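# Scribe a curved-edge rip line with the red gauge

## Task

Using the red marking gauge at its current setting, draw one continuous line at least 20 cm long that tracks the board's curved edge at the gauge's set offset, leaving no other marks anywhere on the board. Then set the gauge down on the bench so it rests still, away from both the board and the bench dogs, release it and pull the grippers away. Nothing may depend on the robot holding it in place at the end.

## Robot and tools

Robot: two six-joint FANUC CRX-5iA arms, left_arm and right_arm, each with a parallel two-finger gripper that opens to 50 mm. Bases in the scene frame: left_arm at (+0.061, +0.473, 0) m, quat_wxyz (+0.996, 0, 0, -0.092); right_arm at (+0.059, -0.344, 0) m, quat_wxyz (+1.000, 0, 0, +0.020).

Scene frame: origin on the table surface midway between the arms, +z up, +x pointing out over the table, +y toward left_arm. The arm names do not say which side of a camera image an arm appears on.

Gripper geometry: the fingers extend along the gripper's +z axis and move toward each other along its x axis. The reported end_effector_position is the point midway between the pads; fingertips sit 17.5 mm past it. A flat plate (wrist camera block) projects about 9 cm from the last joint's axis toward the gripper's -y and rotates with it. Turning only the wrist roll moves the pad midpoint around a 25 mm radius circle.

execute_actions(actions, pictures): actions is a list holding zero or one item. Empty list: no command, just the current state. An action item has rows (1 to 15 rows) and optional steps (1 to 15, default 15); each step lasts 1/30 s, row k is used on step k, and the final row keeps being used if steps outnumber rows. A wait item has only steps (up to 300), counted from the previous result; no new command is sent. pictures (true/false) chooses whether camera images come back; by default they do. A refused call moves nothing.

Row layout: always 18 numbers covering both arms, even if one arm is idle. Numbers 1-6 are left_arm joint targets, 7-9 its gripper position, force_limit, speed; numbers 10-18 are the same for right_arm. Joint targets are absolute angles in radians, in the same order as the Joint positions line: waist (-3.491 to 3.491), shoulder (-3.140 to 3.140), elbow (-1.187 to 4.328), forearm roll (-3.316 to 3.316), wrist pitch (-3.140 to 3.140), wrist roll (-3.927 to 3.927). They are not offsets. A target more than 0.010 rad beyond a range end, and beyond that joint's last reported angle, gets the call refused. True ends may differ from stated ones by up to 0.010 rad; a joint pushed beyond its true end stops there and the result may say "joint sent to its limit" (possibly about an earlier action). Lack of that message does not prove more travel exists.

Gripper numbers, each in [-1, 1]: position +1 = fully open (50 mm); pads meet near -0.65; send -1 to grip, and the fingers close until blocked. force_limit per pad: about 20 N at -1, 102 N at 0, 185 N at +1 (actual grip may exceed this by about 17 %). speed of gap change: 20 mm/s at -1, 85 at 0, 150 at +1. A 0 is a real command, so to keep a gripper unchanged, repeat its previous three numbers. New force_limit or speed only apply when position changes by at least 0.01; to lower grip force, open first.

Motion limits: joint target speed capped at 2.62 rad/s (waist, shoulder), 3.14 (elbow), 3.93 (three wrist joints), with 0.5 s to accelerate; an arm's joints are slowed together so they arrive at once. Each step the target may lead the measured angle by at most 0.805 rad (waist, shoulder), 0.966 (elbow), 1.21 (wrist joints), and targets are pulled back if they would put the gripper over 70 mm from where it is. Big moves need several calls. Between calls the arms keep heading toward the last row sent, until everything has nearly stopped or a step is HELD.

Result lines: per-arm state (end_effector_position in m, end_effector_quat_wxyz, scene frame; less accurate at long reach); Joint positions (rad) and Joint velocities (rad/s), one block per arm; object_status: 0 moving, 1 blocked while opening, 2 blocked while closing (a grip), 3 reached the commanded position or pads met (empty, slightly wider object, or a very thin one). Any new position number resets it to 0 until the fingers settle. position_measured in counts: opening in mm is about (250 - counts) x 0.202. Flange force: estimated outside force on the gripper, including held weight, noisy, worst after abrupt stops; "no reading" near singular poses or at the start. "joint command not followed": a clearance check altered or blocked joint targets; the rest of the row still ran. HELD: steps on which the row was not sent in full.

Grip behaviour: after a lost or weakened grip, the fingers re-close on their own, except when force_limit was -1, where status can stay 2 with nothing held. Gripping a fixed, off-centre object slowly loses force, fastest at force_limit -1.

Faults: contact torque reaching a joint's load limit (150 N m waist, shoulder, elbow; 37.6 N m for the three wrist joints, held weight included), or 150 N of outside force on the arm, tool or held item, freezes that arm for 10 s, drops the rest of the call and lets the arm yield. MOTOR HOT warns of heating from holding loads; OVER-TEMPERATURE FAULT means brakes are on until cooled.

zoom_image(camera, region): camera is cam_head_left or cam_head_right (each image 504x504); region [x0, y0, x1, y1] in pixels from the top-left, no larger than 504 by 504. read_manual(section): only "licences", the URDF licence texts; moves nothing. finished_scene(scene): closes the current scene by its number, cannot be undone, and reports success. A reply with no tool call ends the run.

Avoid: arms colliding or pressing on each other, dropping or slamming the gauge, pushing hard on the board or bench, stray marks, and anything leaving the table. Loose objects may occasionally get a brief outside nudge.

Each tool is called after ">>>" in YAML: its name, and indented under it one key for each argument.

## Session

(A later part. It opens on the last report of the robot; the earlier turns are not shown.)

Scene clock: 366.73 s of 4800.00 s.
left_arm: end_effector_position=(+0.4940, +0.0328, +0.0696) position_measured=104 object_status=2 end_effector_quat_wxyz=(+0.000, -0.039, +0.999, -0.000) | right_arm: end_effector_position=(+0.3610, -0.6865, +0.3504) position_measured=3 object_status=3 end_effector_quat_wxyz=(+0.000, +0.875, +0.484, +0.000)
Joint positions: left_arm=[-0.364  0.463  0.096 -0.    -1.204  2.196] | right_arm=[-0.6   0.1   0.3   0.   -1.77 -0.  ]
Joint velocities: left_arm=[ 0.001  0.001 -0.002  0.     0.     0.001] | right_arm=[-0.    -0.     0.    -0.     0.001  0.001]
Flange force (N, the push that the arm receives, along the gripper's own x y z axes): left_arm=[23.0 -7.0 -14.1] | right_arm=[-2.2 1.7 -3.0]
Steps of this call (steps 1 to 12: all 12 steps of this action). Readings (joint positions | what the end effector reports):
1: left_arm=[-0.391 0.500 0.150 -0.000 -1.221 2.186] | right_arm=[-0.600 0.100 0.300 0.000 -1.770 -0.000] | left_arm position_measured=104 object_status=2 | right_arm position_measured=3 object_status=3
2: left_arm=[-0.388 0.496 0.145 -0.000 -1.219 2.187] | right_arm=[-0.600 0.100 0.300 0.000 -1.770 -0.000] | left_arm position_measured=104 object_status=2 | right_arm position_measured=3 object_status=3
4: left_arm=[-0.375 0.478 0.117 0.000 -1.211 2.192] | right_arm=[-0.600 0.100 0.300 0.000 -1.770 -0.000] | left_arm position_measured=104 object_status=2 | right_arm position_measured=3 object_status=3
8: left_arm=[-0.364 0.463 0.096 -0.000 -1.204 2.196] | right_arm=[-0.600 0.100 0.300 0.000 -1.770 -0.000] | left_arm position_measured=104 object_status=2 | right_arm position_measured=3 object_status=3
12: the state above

>>> execute_actions:
  actions:
    - {"rows":[[-0.3357,0.4242,0.0401,0,-1.1867,2.2059,-1,0,-0.3,-0.6,0.1,0.3,0,-1.77,0,1,0,0]],"steps":12}
  pictures: false

>>> execute_actions:
  actions:
    - {"rows":[[-0.3067,0.3857,-0.014,0,-1.1711,2.2147,-1,0,-0.3,-0.6,0.1,0.3,0,-1.77,0,1,0,0]],"steps":12}
  pictures: false

Scene clock: 374.73 s of 4800.00 s.
left_arm: end_effector_position=(+0.4918, +0.0537, +0.0695) position_measured=104 object_status=2 end_effector_quat_wxyz=(+0.000, -0.058, +0.998, +0.000) | right_arm: end_effector_position=(+0.3610, -0.6865, +0.3504) position_measured=3 object_status=3 end_effector_quat_wxyz=(+0.000, +0.875, +0.484, +0.000)
Joint positions: left_arm=[-0.336  0.424  0.04  -0.    -1.187  2.206] | right_arm=[-0.6   0.1   0.3   0.   -1.77 -0.  ]
Joint velocities: left_arm=[ 0.001 -0.001 -0.002  0.     0.    -0.   ] | right_arm=[ 0.     0.     0.    -0.     0.001 -0.001]
Flange force (N, the push that the arm receives, along the gripper's own x y z axes): left_arm=[11.9 -4.8 -10.4] | right_arm=[-3.4 3.2 -3.5]
Steps of this call (steps 1 to 15: the robot went on to your last target; steps 16 to 90: nothing new was sent; then 4.60 s passed at rest; steps 91 to 102: all 12 steps of this action). Readings (joint positions | what the end effector reports):
91: left_arm=[-0.363 0.462 0.095 -0.000 -1.203 2.196] | right_arm=[-0.600 0.100 0.300 0.000 -1.770 -0.000] | left_arm position_measured=104 object_status=2 | right_arm position_measured=3 object_status=3
92: left_arm=[-0.361 0.458 0.089 -0.000 -1.202 2.197] | right_arm=[-0.600 0.100 0.300 0.000 -1.770 -0.000] | left_arm position_measured=104 object_status=2 | right_arm position_measured=3 object_status=3
94: left_arm=[-0.347 0.440 0.062 -0.000 -1.194 2.202] | right_arm=[-0.600 0.100 0.300 0.000 -1.770 -0.000] | left_arm position_measured=104 object_status=2 | right_arm position_measured=3 object_status=3
98: left_arm=[-0.336 0.425 0.041 -0.000 -1.187 2.206] | right_arm=[-0.600 0.100 0.300 0.000 -1.770 -0.000] | left_arm position_measured=104 object_status=2 | right_arm position_measured=3 object_status=3
102: the state above

Scene clock: 375.13 s of 4800.00 s.
left_arm: end_effector_position=(+0.4889, +0.0744, +0.0695) position_measured=104 object_status=2 end_effector_quat_wxyz=(+0.000, -0.076, +0.997, +0.000) | right_arm: end_effector_position=(+0.3610, -0.6865, +0.3504) position_measured=3 object_status=3 end_effector_quat_wxyz=(+0.000, +0.875, +0.484, +0.000)
Joint positions: left_arm=[-0.307  0.386 -0.014 -0.    -1.171  2.215] | right_arm=[-0.6   0.1   0.3   0.   -1.77 -0.  ]
Joint velocities: left_arm=[ 0.    -0.002 -0.002  0.     0.     0.   ] | right_arm=[ 0.     0.    -0.     0.001 -0.    -0.   ]
Flange force (N, the push that the arm receives, along the gripper's own x y z axes): left_arm=[5.6 -2.8 -5.8] | right_arm=[-2.3 1.4 -2.7]
Steps of this call (steps 1 to 12: all 12 steps of this action). Readings (joint positions | what the end effector reports):
1: left_arm=[-0.335 0.424 0.039 -0.000 -1.186 2.206] | right_arm=[-0.600 0.100 0.300 0.000 -1.770 -0.000] | left_arm position_measured=104 object_status=2 | right_arm position_measured=3 object_status=3
2: left_arm=[-0.332 0.420 0.034 -0.000 -1.185 2.207] | right_arm=[-0.600 0.100 0.300 -0.000 -1.770 -0.000] | left_arm position_measured=104 object_status=2 | right_arm position_measured=3 object_status=3
4: left_arm=[-0.318 0.401 0.007 -0.000 -1.177 2.211] | right_arm=[-0.600 0.100 0.300 0.000 -1.770 -0.000] | left_arm position_measured=104 object_status=2 | right_arm position_measured=3 object_status=3
8: left_arm=[-0.307 0.386 -0.013 -0.000 -1.171 2.215] | right_arm=[-0.600 0.100 0.300 0.000 -1.770 -0.000] | left_arm position_measured=104 object_status=2 | right_arm position_measured=3 object_status=3
12: the state above

>>> execute_actions:
  actions:
    - {"rows":[[-0.2761,0.3482,-0.0662,0,-1.1564,2.2224,-1,0,-0.3,-0.6,0.1,0.3,0,-1.77,0,1,0,0]],"steps":12}
  pictures: false

>>> execute_actions:
  actions:
    - {"rows":[[-0.2449,0.3095,-0.1187,0,-1.1426,2.2297,-1,0,-0.3,-0.6,0.1,0.3,0,-1.77,0,1,0,0]],"steps":12}

>>> zoom_image:
  camera: "cam_head_right"
  region: [195,160,325,250]

Scene clock: 383.03 s of 4800.00 s.
left_arm: end_effector_position=(+0.4860, +0.0951, +0.0693) position_measured=104 object_status=2 end_effector_quat_wxyz=(-0.000, -0.095, +0.995, -0.000) | right_arm: end_effector_position=(+0.3610, -0.6865, +0.3504) position_measured=3 object_status=3 end_effector_quat_wxyz=(+0.000, +0.875, +0.484, +0.000)
Joint positions: left_arm=[-0.276  0.348 -0.066  0.    -1.156  2.222] | right_arm=[-0.6   0.1   0.3   0.   -1.77 -0.  ]
Joint velocities: left_arm=[ 0.002  0.001 -0.001  0.001  0.     0.001] | right_arm=[ 0.    -0.     0.    -0.     0.001 -0.001]
Flange force (N, the push that the arm receives, along the gripper's own x y z axes): left_arm=[21.3 -4.5 -10.3] | right_arm=[-2.3 2.6 -4.0]
Steps of this call (steps 1 to 15: the robot went on to your last target; steps 16 to 90: nothing new was sent; then 4.50 s passed at rest; steps 91 to 102: all 12 steps of this action). Readings (joint positions | what the end effector reports):
91: left_arm=[-0.306 0.385 -0.015 0.000 -1.171 2.215] | right_arm=[-0.600 0.100 0.300 0.000 -1.770 -0.000] | left_arm position_measured=104 object_status=2 | right_arm position_measured=3 object_status=3
92: left_arm=[-0.303 0.381 -0.020 0.000 -1.169 2.216] | right_arm=[-0.600 0.100 0.300 0.000 -1.770 -0.000] | left_arm position_measured=104 object_status=2 | right_arm position_measured=3 object_status=3
94: left_arm=[-0.288 0.362 -0.047 0.000 -1.162 2.219] | right_arm=[-0.600 0.100 0.300 0.000 -1.770 -0.000] | left_arm position_measured=104 object_status=2 | right_arm position_measured=3 object_status=3
98: left_arm=[-0.277 0.349 -0.065 0.000 -1.157 2.222] | right_arm=[-0.600 0.100 0.300 0.000 -1.770 -0.000] | left_arm position_measured=104 object_status=2 | right_arm position_measured=3 object_status=3
102: the state above

Scene clock: 383.43 s of 4800.00 s.
left_arm: end_effector_position=(+0.4819, +0.1158, +0.0690) position_measured=104 object_status=2 end_effector_quat_wxyz=(-0.000, -0.115, +0.993, -0.000) | right_arm: end_effector_position=(+0.3610, -0.6865, +0.3504) position_measured=3 object_status=3 end_effector_quat_wxyz=(+0.000, +0.875, +0.484, +0.000)
Joint positions: left_arm=[-0.245  0.31  -0.119  0.    -1.143  2.23 ] | right_arm=[-0.6   0.1   0.3   0.   -1.77 -0.  ]
Joint velocities: left_arm=[ 0.002 -0.001 -0.001  0.     0.     0.003] | right_arm=[ 0.    -0.     0.    -0.001  0.     0.001]
Flange force (N, the push that the arm receives, along the gripper's own x y z axes): left_arm=[25.0 -6.6 -18.8] | right_arm=[-2.6 3.0 -3.8]
Steps of this call (steps 1 to 12: all 12 steps of this action). Readings (joint positions | what the end effector reports):
1: left_arm=[-0.276 0.348 -0.067 0.000 -1.156 2.222] | right_arm=[-0.600 0.100 0.300 0.000 -1.770 -0.000] | left_arm position_measured=104 object_status=2 | right_arm position_measured=3 object_status=3
2: left_arm=[-0.272 0.344 -0.073 0.000 -1.155 2.223] | right_arm=[-0.600 0.100 0.300 -0.000 -1.770 -0.000] | left_arm position_measured=104 object_status=2 | right_arm position_measured=3 object_status=3
4: left_arm=[-0.257 0.324 -0.099 0.000 -1.148 2.227] | right_arm=[-0.600 0.100 0.300 -0.000 -1.770 -0.000] | left_arm position_measured=104 object_status=2 | right_arm position_measured=3 object_status=3
8: left_arm=[-0.245 0.310 -0.118 0.000 -1.143 2.230] | right_arm=[-0.600 0.100 0.300 0.000 -1.770 -0.000] | left_arm position_measured=104 object_status=2 | right_arm position_measured=3 object_status=3
12: the state above

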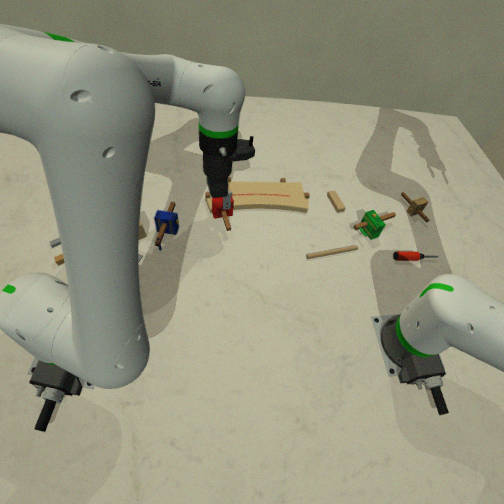

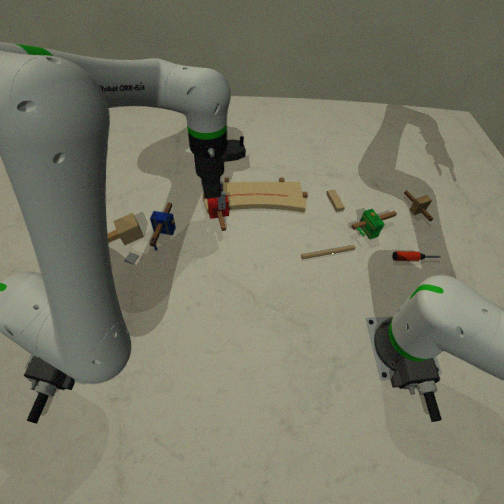

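Region (195, 160, 325, 250) of cam_head_right's 504x504 image, scaled by 3.877, with more detail than that image has; it fills the top 349 rows of this view, and the rest is white.

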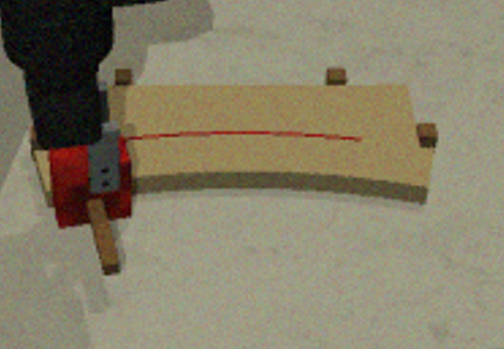

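>>> execute_actions:
  actions:
    - {"rows":[[-0.2455,0.2982,-0.1079,0,-1.1647,2.2303,-1,0,-0.3,-0.6,0.1,0.3,0,-1.77,0,1,0,0]],"steps":10}
  pictures: false

>>> execute_actions:
  actions:
    - {"rows":[[-0.6,0.2839,-0.1268,0,-1.1601,2.4,-1,0,-0.3,-0.6,0.1,0.3,0,-1.77,0,1,0,0]]}
  pictures: false

>>> execute_actions:
  actions:
    - {"steps":12}
  pictures: false

>>> execute_actions:
  actions:
    - {"rows":[[-0.6,0.3005,-0.147,0,-1.1233,2.4,-1,0,-0.3,-0.6,0.1,0.3,0,-1.77,0,1,0,0]]}

Scene clock: 396.93 s of 4800.00 s.
left_arm: end_effector_position=(+0.4812, +0.1160, +0.0790) position_measured=104 object_status=2 end_effector_quat_wxyz=(+0.000, -0.115, +0.993, +0.000) | right_arm: end_effector_position=(+0.3610, -0.6865, +0.3504) position_measured=3 object_status=3 end_effector_quat_wxyz=(+0.000, +0.875, +0.484, +0.000)
Joint positions: left_arm=[-0.245  0.298 -0.108 -0.    -1.165  2.23 ] | right_arm=[-0.6   0.1   0.3   0.   -1.77 -0.  ]
Joint velocities: left_arm=[-0.001 -0.     0.     0.    -0.002  0.   ] | right_arm=[-0.    -0.    -0.    -0.    -0.001  0.   ]
Flange force (N, the push that the arm receives, along the gripper's own x y z axes): left_arm=[0.2 0.7 1.5] | right_arm=[-2.1 2.0 -2.8]
Steps of this call (steps 1 to 15: the robot went on to your last target; steps 16 to 90: nothing new was sent; then 10.17 s passed at rest; steps 91 to 100: all 10 steps of this action). Readings (joint positions | what the end effector reports):
91: left_arm=[-0.245 0.309 -0.119 -0.000 -1.143 2.230] | right_arm=[-0.600 0.100 0.300 0.000 -1.770 -0.000] | left_arm position_measured=104 object_status=2 | right_arm position_measured=3 object_status=3
92: left_arm=[-0.245 0.307 -0.116 -0.001 -1.149 2.230] | right_arm=[-0.600 0.100 0.300 0.000 -1.770 -0.000] | left_arm position_measured=104 object_status=2 | right_arm position_measured=3 object_status=3
94: left_arm=[-0.245 0.300 -0.110 -0.001 -1.161 2.230] | right_arm=[-0.600 0.100 0.300 0.000 -1.770 -0.000] | left_arm position_measured=104 object_status=2 | right_arm position_measured=3 object_status=3
98: left_arm=[-0.245 0.298 -0.108 -0.000 -1.164 2.230] | right_arm=[-0.600 0.100 0.300 -0.000 -1.770 -0.000] | left_arm position_measured=104 object_status=2 | right_arm position_measured=3 object_status=3
100: the state above

Scene clock: 397.43 s of 4800.00 s.
left_arm: end_effector_position=(+0.3543, +0.0101, +0.0789) position_measured=104 object_status=2 end_effector_quat_wxyz=(-0.000, -0.036, +0.999, -0.000) | right_arm: end_effector_position=(+0.3610, -0.6865, +0.3504) position_measured=3 object_status=3 end_effector_quat_wxyz=(+0.000, +0.875, +0.484, +0.000)
Joint positions: left_arm=[-0.55   0.286 -0.124  0.    -1.161  2.376] | right_arm=[-0.6   0.1   0.3   0.   -1.77 -0.  ]
Joint velocities: left_arm=[-0.613 -0.026 -0.032 -0.001  0.008  0.292] | right_arm=[ 0.    -0.    -0.     0.    -0.    -0.001]
Flange force (N, the push that the arm receives, along the gripper's own x y z axes): left_arm=[13.6 0.8 3.2] | right_arm=[-2.5 2.0 -3.3]
Steps of this call (steps 1 to 15: all 15 steps of this action). Readings (joint positions | what the end effector reports):
1: left_arm=[-0.246 0.298 -0.108 -0.000 -1.165 2.231] | right_arm=[-0.600 0.100 0.300 0.000 -1.770 -0.000] | left_arm position_measured=104 object_status=2 | right_arm position_measured=3 object_status=3
2: left_arm=[-0.251 0.298 -0.108 -0.000 -1.165 2.233] | right_arm=[-0.600 0.100 0.300 -0.000 -1.770 -0.000] | left_arm position_measured=104 object_status=2 | right_arm position_measured=3 object_status=3
4: left_arm=[-0.277 0.297 -0.110 -0.000 -1.165 2.246] | right_arm=[-0.600 0.100 0.300 0.000 -1.770 -0.000] | left_arm position_measured=104 object_status=2 | right_arm position_measured=3 object_status=3
8: left_arm=[-0.378 0.293 -0.115 0.000 -1.163 2.294] | right_arm=[-0.600 0.100 0.300 0.000 -1.770 -0.000] | left_arm position_measured=104 object_status=2 | right_arm position_measured=3 object_status=3
15: the state above

Scene clock: 397.83 s of 4800.00 s.
left_arm: end_effector_position=(+0.3307, -0.0034, +0.0789) position_measured=104 object_status=2 end_effector_quat_wxyz=(-0.000, -0.023, +1.000, -0.000) | right_arm: end_effector_position=(+0.3610, -0.6865, +0.3504) position_measured=3 object_status=3 end_effector_quat_wxyz=(+0.000, +0.875, +0.484, +0.000)
Joint positions: left_arm=[-0.6    0.284 -0.127  0.    -1.16   2.4  ] | right_arm=[-0.6   0.1   0.3   0.   -1.77 -0.  ]
Joint velocities: left_arm=[-0.    -0.001  0.001 -0.     0.     0.001] | right_arm=[ 0.     0.    -0.001 -0.001 -0.     0.001]
Flange force (N, the push that the arm receives, along the gripper's own x y z axes): left_arm=[0.8 0.7 2.3] | right_arm=[-2.4 2.0 -3.5]
Steps of this call (steps 1 to 12: the robot went on to your last target). Readings (joint positions | what the end effector reports):
1: left_arm=[-0.569 0.285 -0.125 0.000 -1.161 2.385] | right_arm=[-0.600 0.100 0.300 0.000 -1.770 -0.000] | left_arm position_measured=104 object_status=2 | right_arm position_measured=3 object_status=3
2: left_arm=[-0.583 0.285 -0.126 0.000 -1.160 2.392] | right_arm=[-0.600 0.100 0.300 0.000 -1.770 -0.000] | left_arm position_measured=104 object_status=2 | right_arm position_measured=3 object_status=3
4: left_arm=[-0.598 0.284 -0.127 0.000 -1.160 2.399] | right_arm=[-0.600 0.100 0.300 0.000 -1.770 0.000] | left_arm position_measured=104 object_status=2 | right_arm position_measured=3 object_status=3
8: left_arm=[-0.600 0.284 -0.127 0.000 -1.160 2.400] | right_arm=[-0.600 0.100 0.300 -0.000 -1.770 -0.000] | left_arm position_measured=104 object_status=2 | right_arm position_measured=3 object_status=3
12: the state above

Scene clock: 398.33 s of 4800.00 s.
left_arm: end_effector_position=(+0.3307, -0.0033, +0.0626) position_measured=104 object_status=2 end_effector_quat_wxyz=(+0.000, -0.022, +1.000, -0.000) | right_arm: end_effector_position=(+0.3610, -0.6865, +0.3504) position_measured=3 object_status=3 end_effector_quat_wxyz=(+0.000, +0.875, +0.484, +0.000)
Joint positions: left_arm=[-0.6    0.3   -0.147  0.    -1.123  2.4  ] | right_arm=[-0.6   0.1   0.3   0.   -1.77  0.  ]
Joint velocities: left_arm=[ 0.     0.    -0.001  0.     0.     0.002] | right_arm=[ 0.    -0.     0.     0.     0.003  0.001]
Flange force (N, the push that the arm receives, along the gripper's own x y z axes): left_arm=[2.7 3.1 1.3] | right_arm=[-1.8 2.3 -3.8]
Steps of this call (steps 1 to 15: all 15 steps of this action). Readings (joint positions | what the end effector reports):
1: left_arm=[-0.600 0.284 -0.127 0.000 -1.159 2.400] | right_arm=[-0.600 0.100 0.300 0.000 -1.770 -0.000] | left_arm position_measured=104 object_status=2 | right_arm position_measured=3 object_status=3
2: left_arm=[-0.600 0.287 -0.131 0.000 -1.152 2.400] | right_arm=[-0.600 0.100 0.300 0.000 -1.770 0.000] | left_arm position_measured=104 object_status=2 | right_arm position_measured=3 object_status=3
4: left_arm=[-0.600 0.296 -0.143 0.000 -1.132 2.400] | right_arm=[-0.600 0.100 0.300 0.000 -1.770 -0.000] | left_arm position_measured=104 object_status=2 | right_arm position_measured=3 object_status=3
8: left_arm=[-0.600 0.300 -0.147 0.000 -1.124 2.400] | right_arm=[-0.600 0.100 0.300 0.000 -1.770 -0.000] | left_arm position_measured=104 object_status=2 | right_arm position_measured=3 object_status=3
15: the state above

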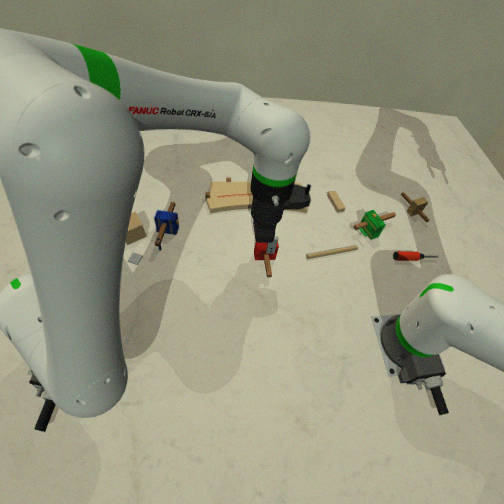

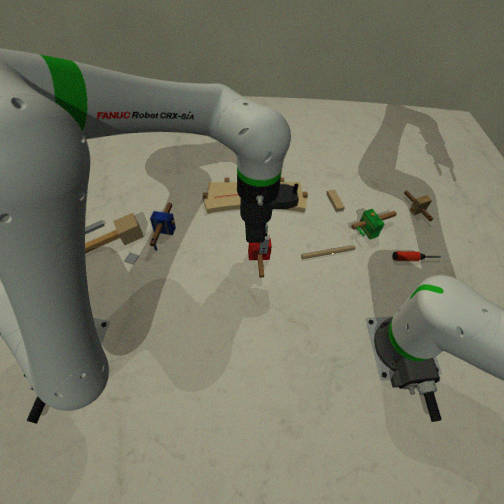

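>>> execute_actions:
  actions:
    - {"rows":[[-0.6,0.3015,-0.1482,0,-1.1211,2.4,-1,0,-0.3,-0.6,0.1,0.3,0,-1.77,0,1,0,0]],"steps":8}
  pictures: false

>>> execute_actions:
  actions:
    - {"rows":[[-0.6,0.3015,-0.1482,0,-1.1211,2.4,1,0,-0.3,-0.6,0.1,0.3,0,-1.77,0,1,0,0]]}
  pictures: false

>>> execute_actions:
  actions:
    - {"rows":[[-0.6,0.23,-0.03,0,-1.31,2.4,1,0,-0.3,-0.6,0.1,0.3,0,-1.77,0,1,0,0]]}
  pictures: false

>>> execute_actions:
  actions:
    - {"rows":[[0.2,0.05,0.1,0,-1.62,2.4,1,0,-0.3,-0.6,0.1,0.3,0,-1.77,0,1,0,0]]}
  pictures: false

>>> execute_actions:
  actions:
    - {"steps":35}

>>> zoom_image:
  camera: "cam_head_right"
  region: [190,160,330,290]

Scene clock: 412.70 s of 4800.00 s.
left_arm: end_effector_position=(+0.3307, -0.0034, +0.0618) position_measured=104 object_status=2 end_effector_quat_wxyz=(+0.000, -0.022, +1.000, -0.000) | right_arm: end_effector_position=(+0.3610, -0.6865, +0.3504) position_measured=3 object_status=3 end_effector_quat_wxyz=(+0.000, +0.875, +0.484, +0.000)
Joint positions: left_arm=[-0.6    0.301 -0.148  0.    -1.121  2.4  ] | right_arm=[-0.6   0.1   0.3   0.   -1.77 -0.  ]
Joint velocities: left_arm=[ 0.001  0.001 -0.001 -0.     0.     0.   ] | right_arm=[-0.     0.001 -0.    -0.001 -0.    -0.   ]
Flange force (N, the push that the arm receives, along the gripper's own x y z axes): left_arm=[8.6 18.0 -53.1] | right_arm=[-2.1 2.4 -3.0]
Steps of this call (steps 1 to 15: the robot went on to your last target; steps 16 to 90: nothing new was sent; then 11.10 s passed at rest; steps 91 to 98: all 8 steps of this action). Readings (joint positions | what the end effector reports):
91: left_arm=[-0.600 0.301 -0.147 0.000 -1.123 2.400] | right_arm=[-0.600 0.100 0.300 0.000 -1.770 -0.000] | left_arm position_measured=104 object_status=2 | right_arm position_measured=3 object_status=3
92: left_arm=[-0.600 0.301 -0.147 0.000 -1.123 2.400] | right_arm=[-0.600 0.100 0.300 0.000 -1.770 -0.000] | left_arm position_measured=104 object_status=2 | right_arm position_measured=3 object_status=3
94: left_arm=[-0.600 0.301 -0.148 0.000 -1.122 2.400] | right_arm=[-0.600 0.100 0.300 0.000 -1.770 -0.000] | left_arm position_measured=104 object_status=2 | right_arm position_measured=3 object_status=3
98: the state above

Scene clock: 413.20 s of 4800.00 s.
left_arm: end_effector_position=(+0.3307, -0.0032, +0.0615) position_measured=3 object_status=0 end_effector_quat_wxyz=(+0.000, -0.022, +1.000, +0.000) | right_arm: end_effector_position=(+0.3610, -0.6865, +0.3504) position_measured=3 object_status=3 end_effector_quat_wxyz=(+0.000, +0.875, +0.484, +0.000)
Joint positions: left_arm=[-0.6    0.302 -0.148 -0.    -1.121  2.4  ] | right_arm=[-0.6   0.1   0.3   0.   -1.77 -0.  ]
Joint velocities: left_arm=[-0.001 -0.001 -0.    -0.    -0.    -0.001] | right_arm=[ 0.     0.     0.    -0.     0.    -0.001]
Flange force (N, the push that the arm receives, along the gripper's own x y z axes): left_arm=[0.1 0.4 0.4] | right_arm=[-2.1 1.7 -2.6]
Steps of this call (steps 1 to 15: all 15 steps of this action). Readings (joint positions | what the end effector reports):
1: left_arm=[-0.600 0.301 -0.148 -0.000 -1.121 2.400] | right_arm=[-0.600 0.100 0.300 0.000 -1.770 -0.000] | left_arm position_measured=97 object_status=0 | right_arm position_measured=3 object_status=3
2: left_arm=[-0.600 0.302 -0.149 -0.000 -1.121 2.400] | right_arm=[-0.600 0.100 0.300 0.000 -1.770 -0.000] | left_arm position_measured=86 object_status=0 | right_arm position_measured=3 object_status=3
4: left_arm=[-0.600 0.302 -0.149 -0.000 -1.121 2.400] | right_arm=[-0.600 0.100 0.300 0.000 -1.770 -0.000] | left_arm position_measured=65 object_status=0 | right_arm position_measured=3 object_status=3
8: left_arm=[-0.600 0.302 -0.148 -0.000 -1.121 2.400] | right_arm=[-0.600 0.100 0.300 0.000 -1.770 -0.000] | left_arm position_measured=21 object_status=0 | right_arm position_measured=3 object_status=3
15: the state above

Scene clock: 413.70 s of 4800.00 s.
left_arm: end_effector_position=(+0.3308, -0.0035, +0.1455) position_measured=3 object_status=3 end_effector_quat_wxyz=(+0.000, -0.022, +1.000, -0.000) | right_arm: end_effector_position=(+0.3610, -0.6865, +0.3504) position_measured=3 object_status=3 end_effector_quat_wxyz=(+0.000, +0.875, +0.484, +0.000)
Joint positions: left_arm=[-0.6   0.23 -0.03  0.   -1.31  2.4 ] | right_arm=[-0.6   0.1   0.3   0.   -1.77 -0.  ]
Joint velocities: left_arm=[ 0.001 -0.001  0.002 -0.003 -0.001 -0.   ] | right_arm=[-0.    -0.    -0.    -0.     0.001 -0.   ]
Flange force (N, the push that the arm receives, along the gripper's own x y z axes): left_arm=[4.4 8.8 4.6] | right_arm=[-2.9 2.6 -3.6]
Steps of this call (steps 1 to 15: all 15 steps of this action). Readings (joint positions | what the end effector reports):
1: left_arm=[-0.600 0.301 -0.148 -0.000 -1.122 2.400] | right_arm=[-0.600 0.100 0.300 0.000 -1.770 -0.000] | left_arm position_measured=3 object_status=0 | right_arm position_measured=3 object_status=3
2: left_arm=[-0.600 0.299 -0.143 -0.000 -1.129 2.400] | right_arm=[-0.600 0.100 0.300 0.000 -1.770 -0.000] | left_arm position_measured=3 object_status=3 | right_arm position_measured=3 object_status=3
4: left_arm=[-0.600 0.284 -0.118 -0.000 -1.169 2.400] | right_arm=[-0.600 0.100 0.300 0.000 -1.770 -0.000] | left_arm position_measured=3 object_status=3 | right_arm position_measured=3 object_status=3
8: left_arm=[-0.600 0.239 -0.045 0.000 -1.285 2.400] | right_arm=[-0.600 0.100 0.300 0.000 -1.770 -0.000] | left_arm position_measured=3 object_status=3 | right_arm position_measured=3 object_status=3
15: the state above

Scene clock: 414.20 s of 4800.00 s.
left_arm: end_effector_position=(+0.4457, +0.1072, +0.2007) position_measured=3 object_status=3 end_effector_quat_wxyz=(+0.000, -0.174, +0.985, -0.000) | right_arm: end_effector_position=(+0.3610, -0.6865, +0.3504) position_measured=3 object_status=3 end_effector_quat_wxyz=(+0.000, +0.875, +0.484, +0.000)
Joint positions: left_arm=[-0.296  0.162  0.019 -0.    -1.428  2.4  ] | right_arm=[-0.6   0.1   0.3   0.   -1.77 -0.  ]
Joint velocities: left_arm=[ 0.737 -0.165  0.119  0.    -0.283  0.001] | right_arm=[ 0.    -0.    -0.001  0.001 -0.001  0.002]
Flange force (N, the push that the arm receives, along the gripper's own x y z axes): left_arm=[1.2 -2.2 -0.8] | right_arm=[-2.5 3.5 -4.3]
Steps of this call (steps 1 to 15: all 15 steps of this action). Readings (joint positions | what the end effector reports):
1: left_arm=[-0.600 0.230 -0.030 0.000 -1.310 2.400] | right_arm=[-0.600 0.100 0.300 0.000 -1.770 -0.000] | left_arm position_measured=3 object_status=3 | right_arm position_measured=3 object_status=3
2: left_arm=[-0.595 0.229 -0.029 0.000 -1.312 2.400] | right_arm=[-0.600 0.100 0.300 -0.000 -1.770 -0.000] | left_arm position_measured=3 object_status=3 | right_arm position_measured=3 object_status=3
4: left_arm=[-0.568 0.223 -0.025 0.000 -1.322 2.400] | right_arm=[-0.600 0.100 0.300 0.000 -1.770 -0.000] | left_arm position_measured=3 object_status=3 | right_arm position_measured=3 object_status=3
8: left_arm=[-0.469 0.201 -0.009 -0.000 -1.361 2.400] | right_arm=[-0.600 0.100 0.300 0.000 -1.770 -0.000] | left_arm position_measured=3 object_status=3 | right_arm position_measured=3 object_status=3
15: the state above

Scene clock: 415.37 s of 4800.00 s.
left_arm: end_effector_position=(+0.5319, +0.3337, +0.2880) position_measured=3 object_status=3 end_effector_quat_wxyz=(+0.000, -0.410, +0.912, -0.000) | right_arm: end_effector_position=(+0.3610, -0.6865, +0.3504) position_measured=3 object_status=3 end_effector_quat_wxyz=(+0.000, +0.875, +0.484, +0.000)
Joint positions: left_arm=[ 0.2   0.05  0.1  -0.   -1.62  2.4 ] | right_arm=[-0.6   0.1   0.3   0.   -1.77  0.  ]
Joint velocities: left_arm=[ 0.    -0.001 -0.001 -0.    -0.     0.   ] | right_arm=[ 0.     0.001  0.    -0.001  0.001 -0.001]
Flange force (N, the push that the arm receives, along the gripper's own x y z axes): left_arm=[2.4 4.4 3.4] | right_arm=[-2.4 3.6 -4.4]
Steps of this call (steps 1 to 35: the robot went on to your last target). Readings (joint positions | what the end effector reports):
1: left_arm=[-0.271 0.156 0.023 -0.000 -1.437 2.400] | right_arm=[-0.600 0.100 0.300 0.000 -1.770 -0.000] | left_arm position_measured=3 object_status=3 | right_arm position_measured=3 object_status=3
2: left_arm=[-0.246 0.150 0.028 -0.000 -1.447 2.400] | right_arm=[-0.600 0.100 0.300 0.000 -1.770 -0.000] | left_arm position_measured=3 object_status=3 | right_arm position_measured=3 object_status=3
4: left_arm=[-0.196 0.139 0.036 -0.000 -1.467 2.400] | right_arm=[-0.600 0.100 0.300 0.000 -1.770 -0.000] | left_arm position_measured=3 object_status=3 | right_arm position_measured=3 object_status=3
8: left_arm=[-0.095 0.116 0.052 -0.000 -1.506 2.400] | right_arm=[-0.600 0.100 0.300 0.000 -1.770 -0.000] | left_arm position_measured=3 object_status=3 | right_arm position_measured=3 object_status=3
35: the state above

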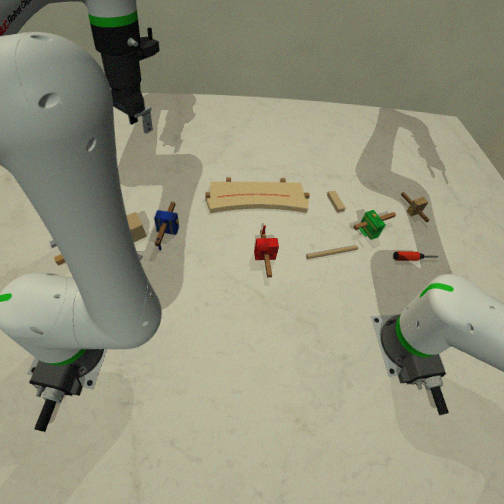

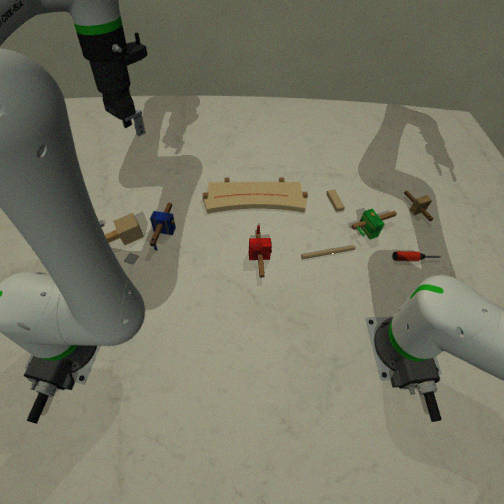

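Region (190, 160, 330, 290) of cam_head_right's 504x504 image, scaled by 3.600, with more detail than that image has; it fills the top 468 rows of this view, and the rest is white.

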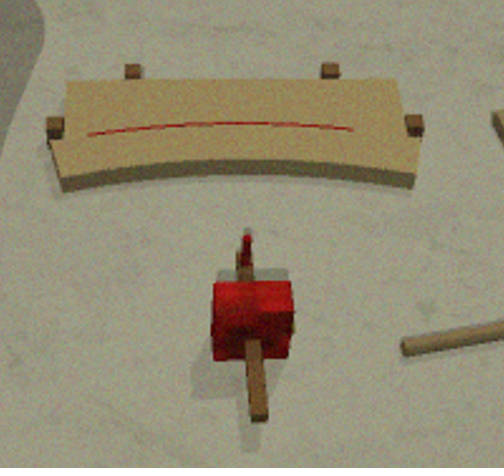

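>>> finished_scene:
  scene: 1

The scene is finished: the task was done.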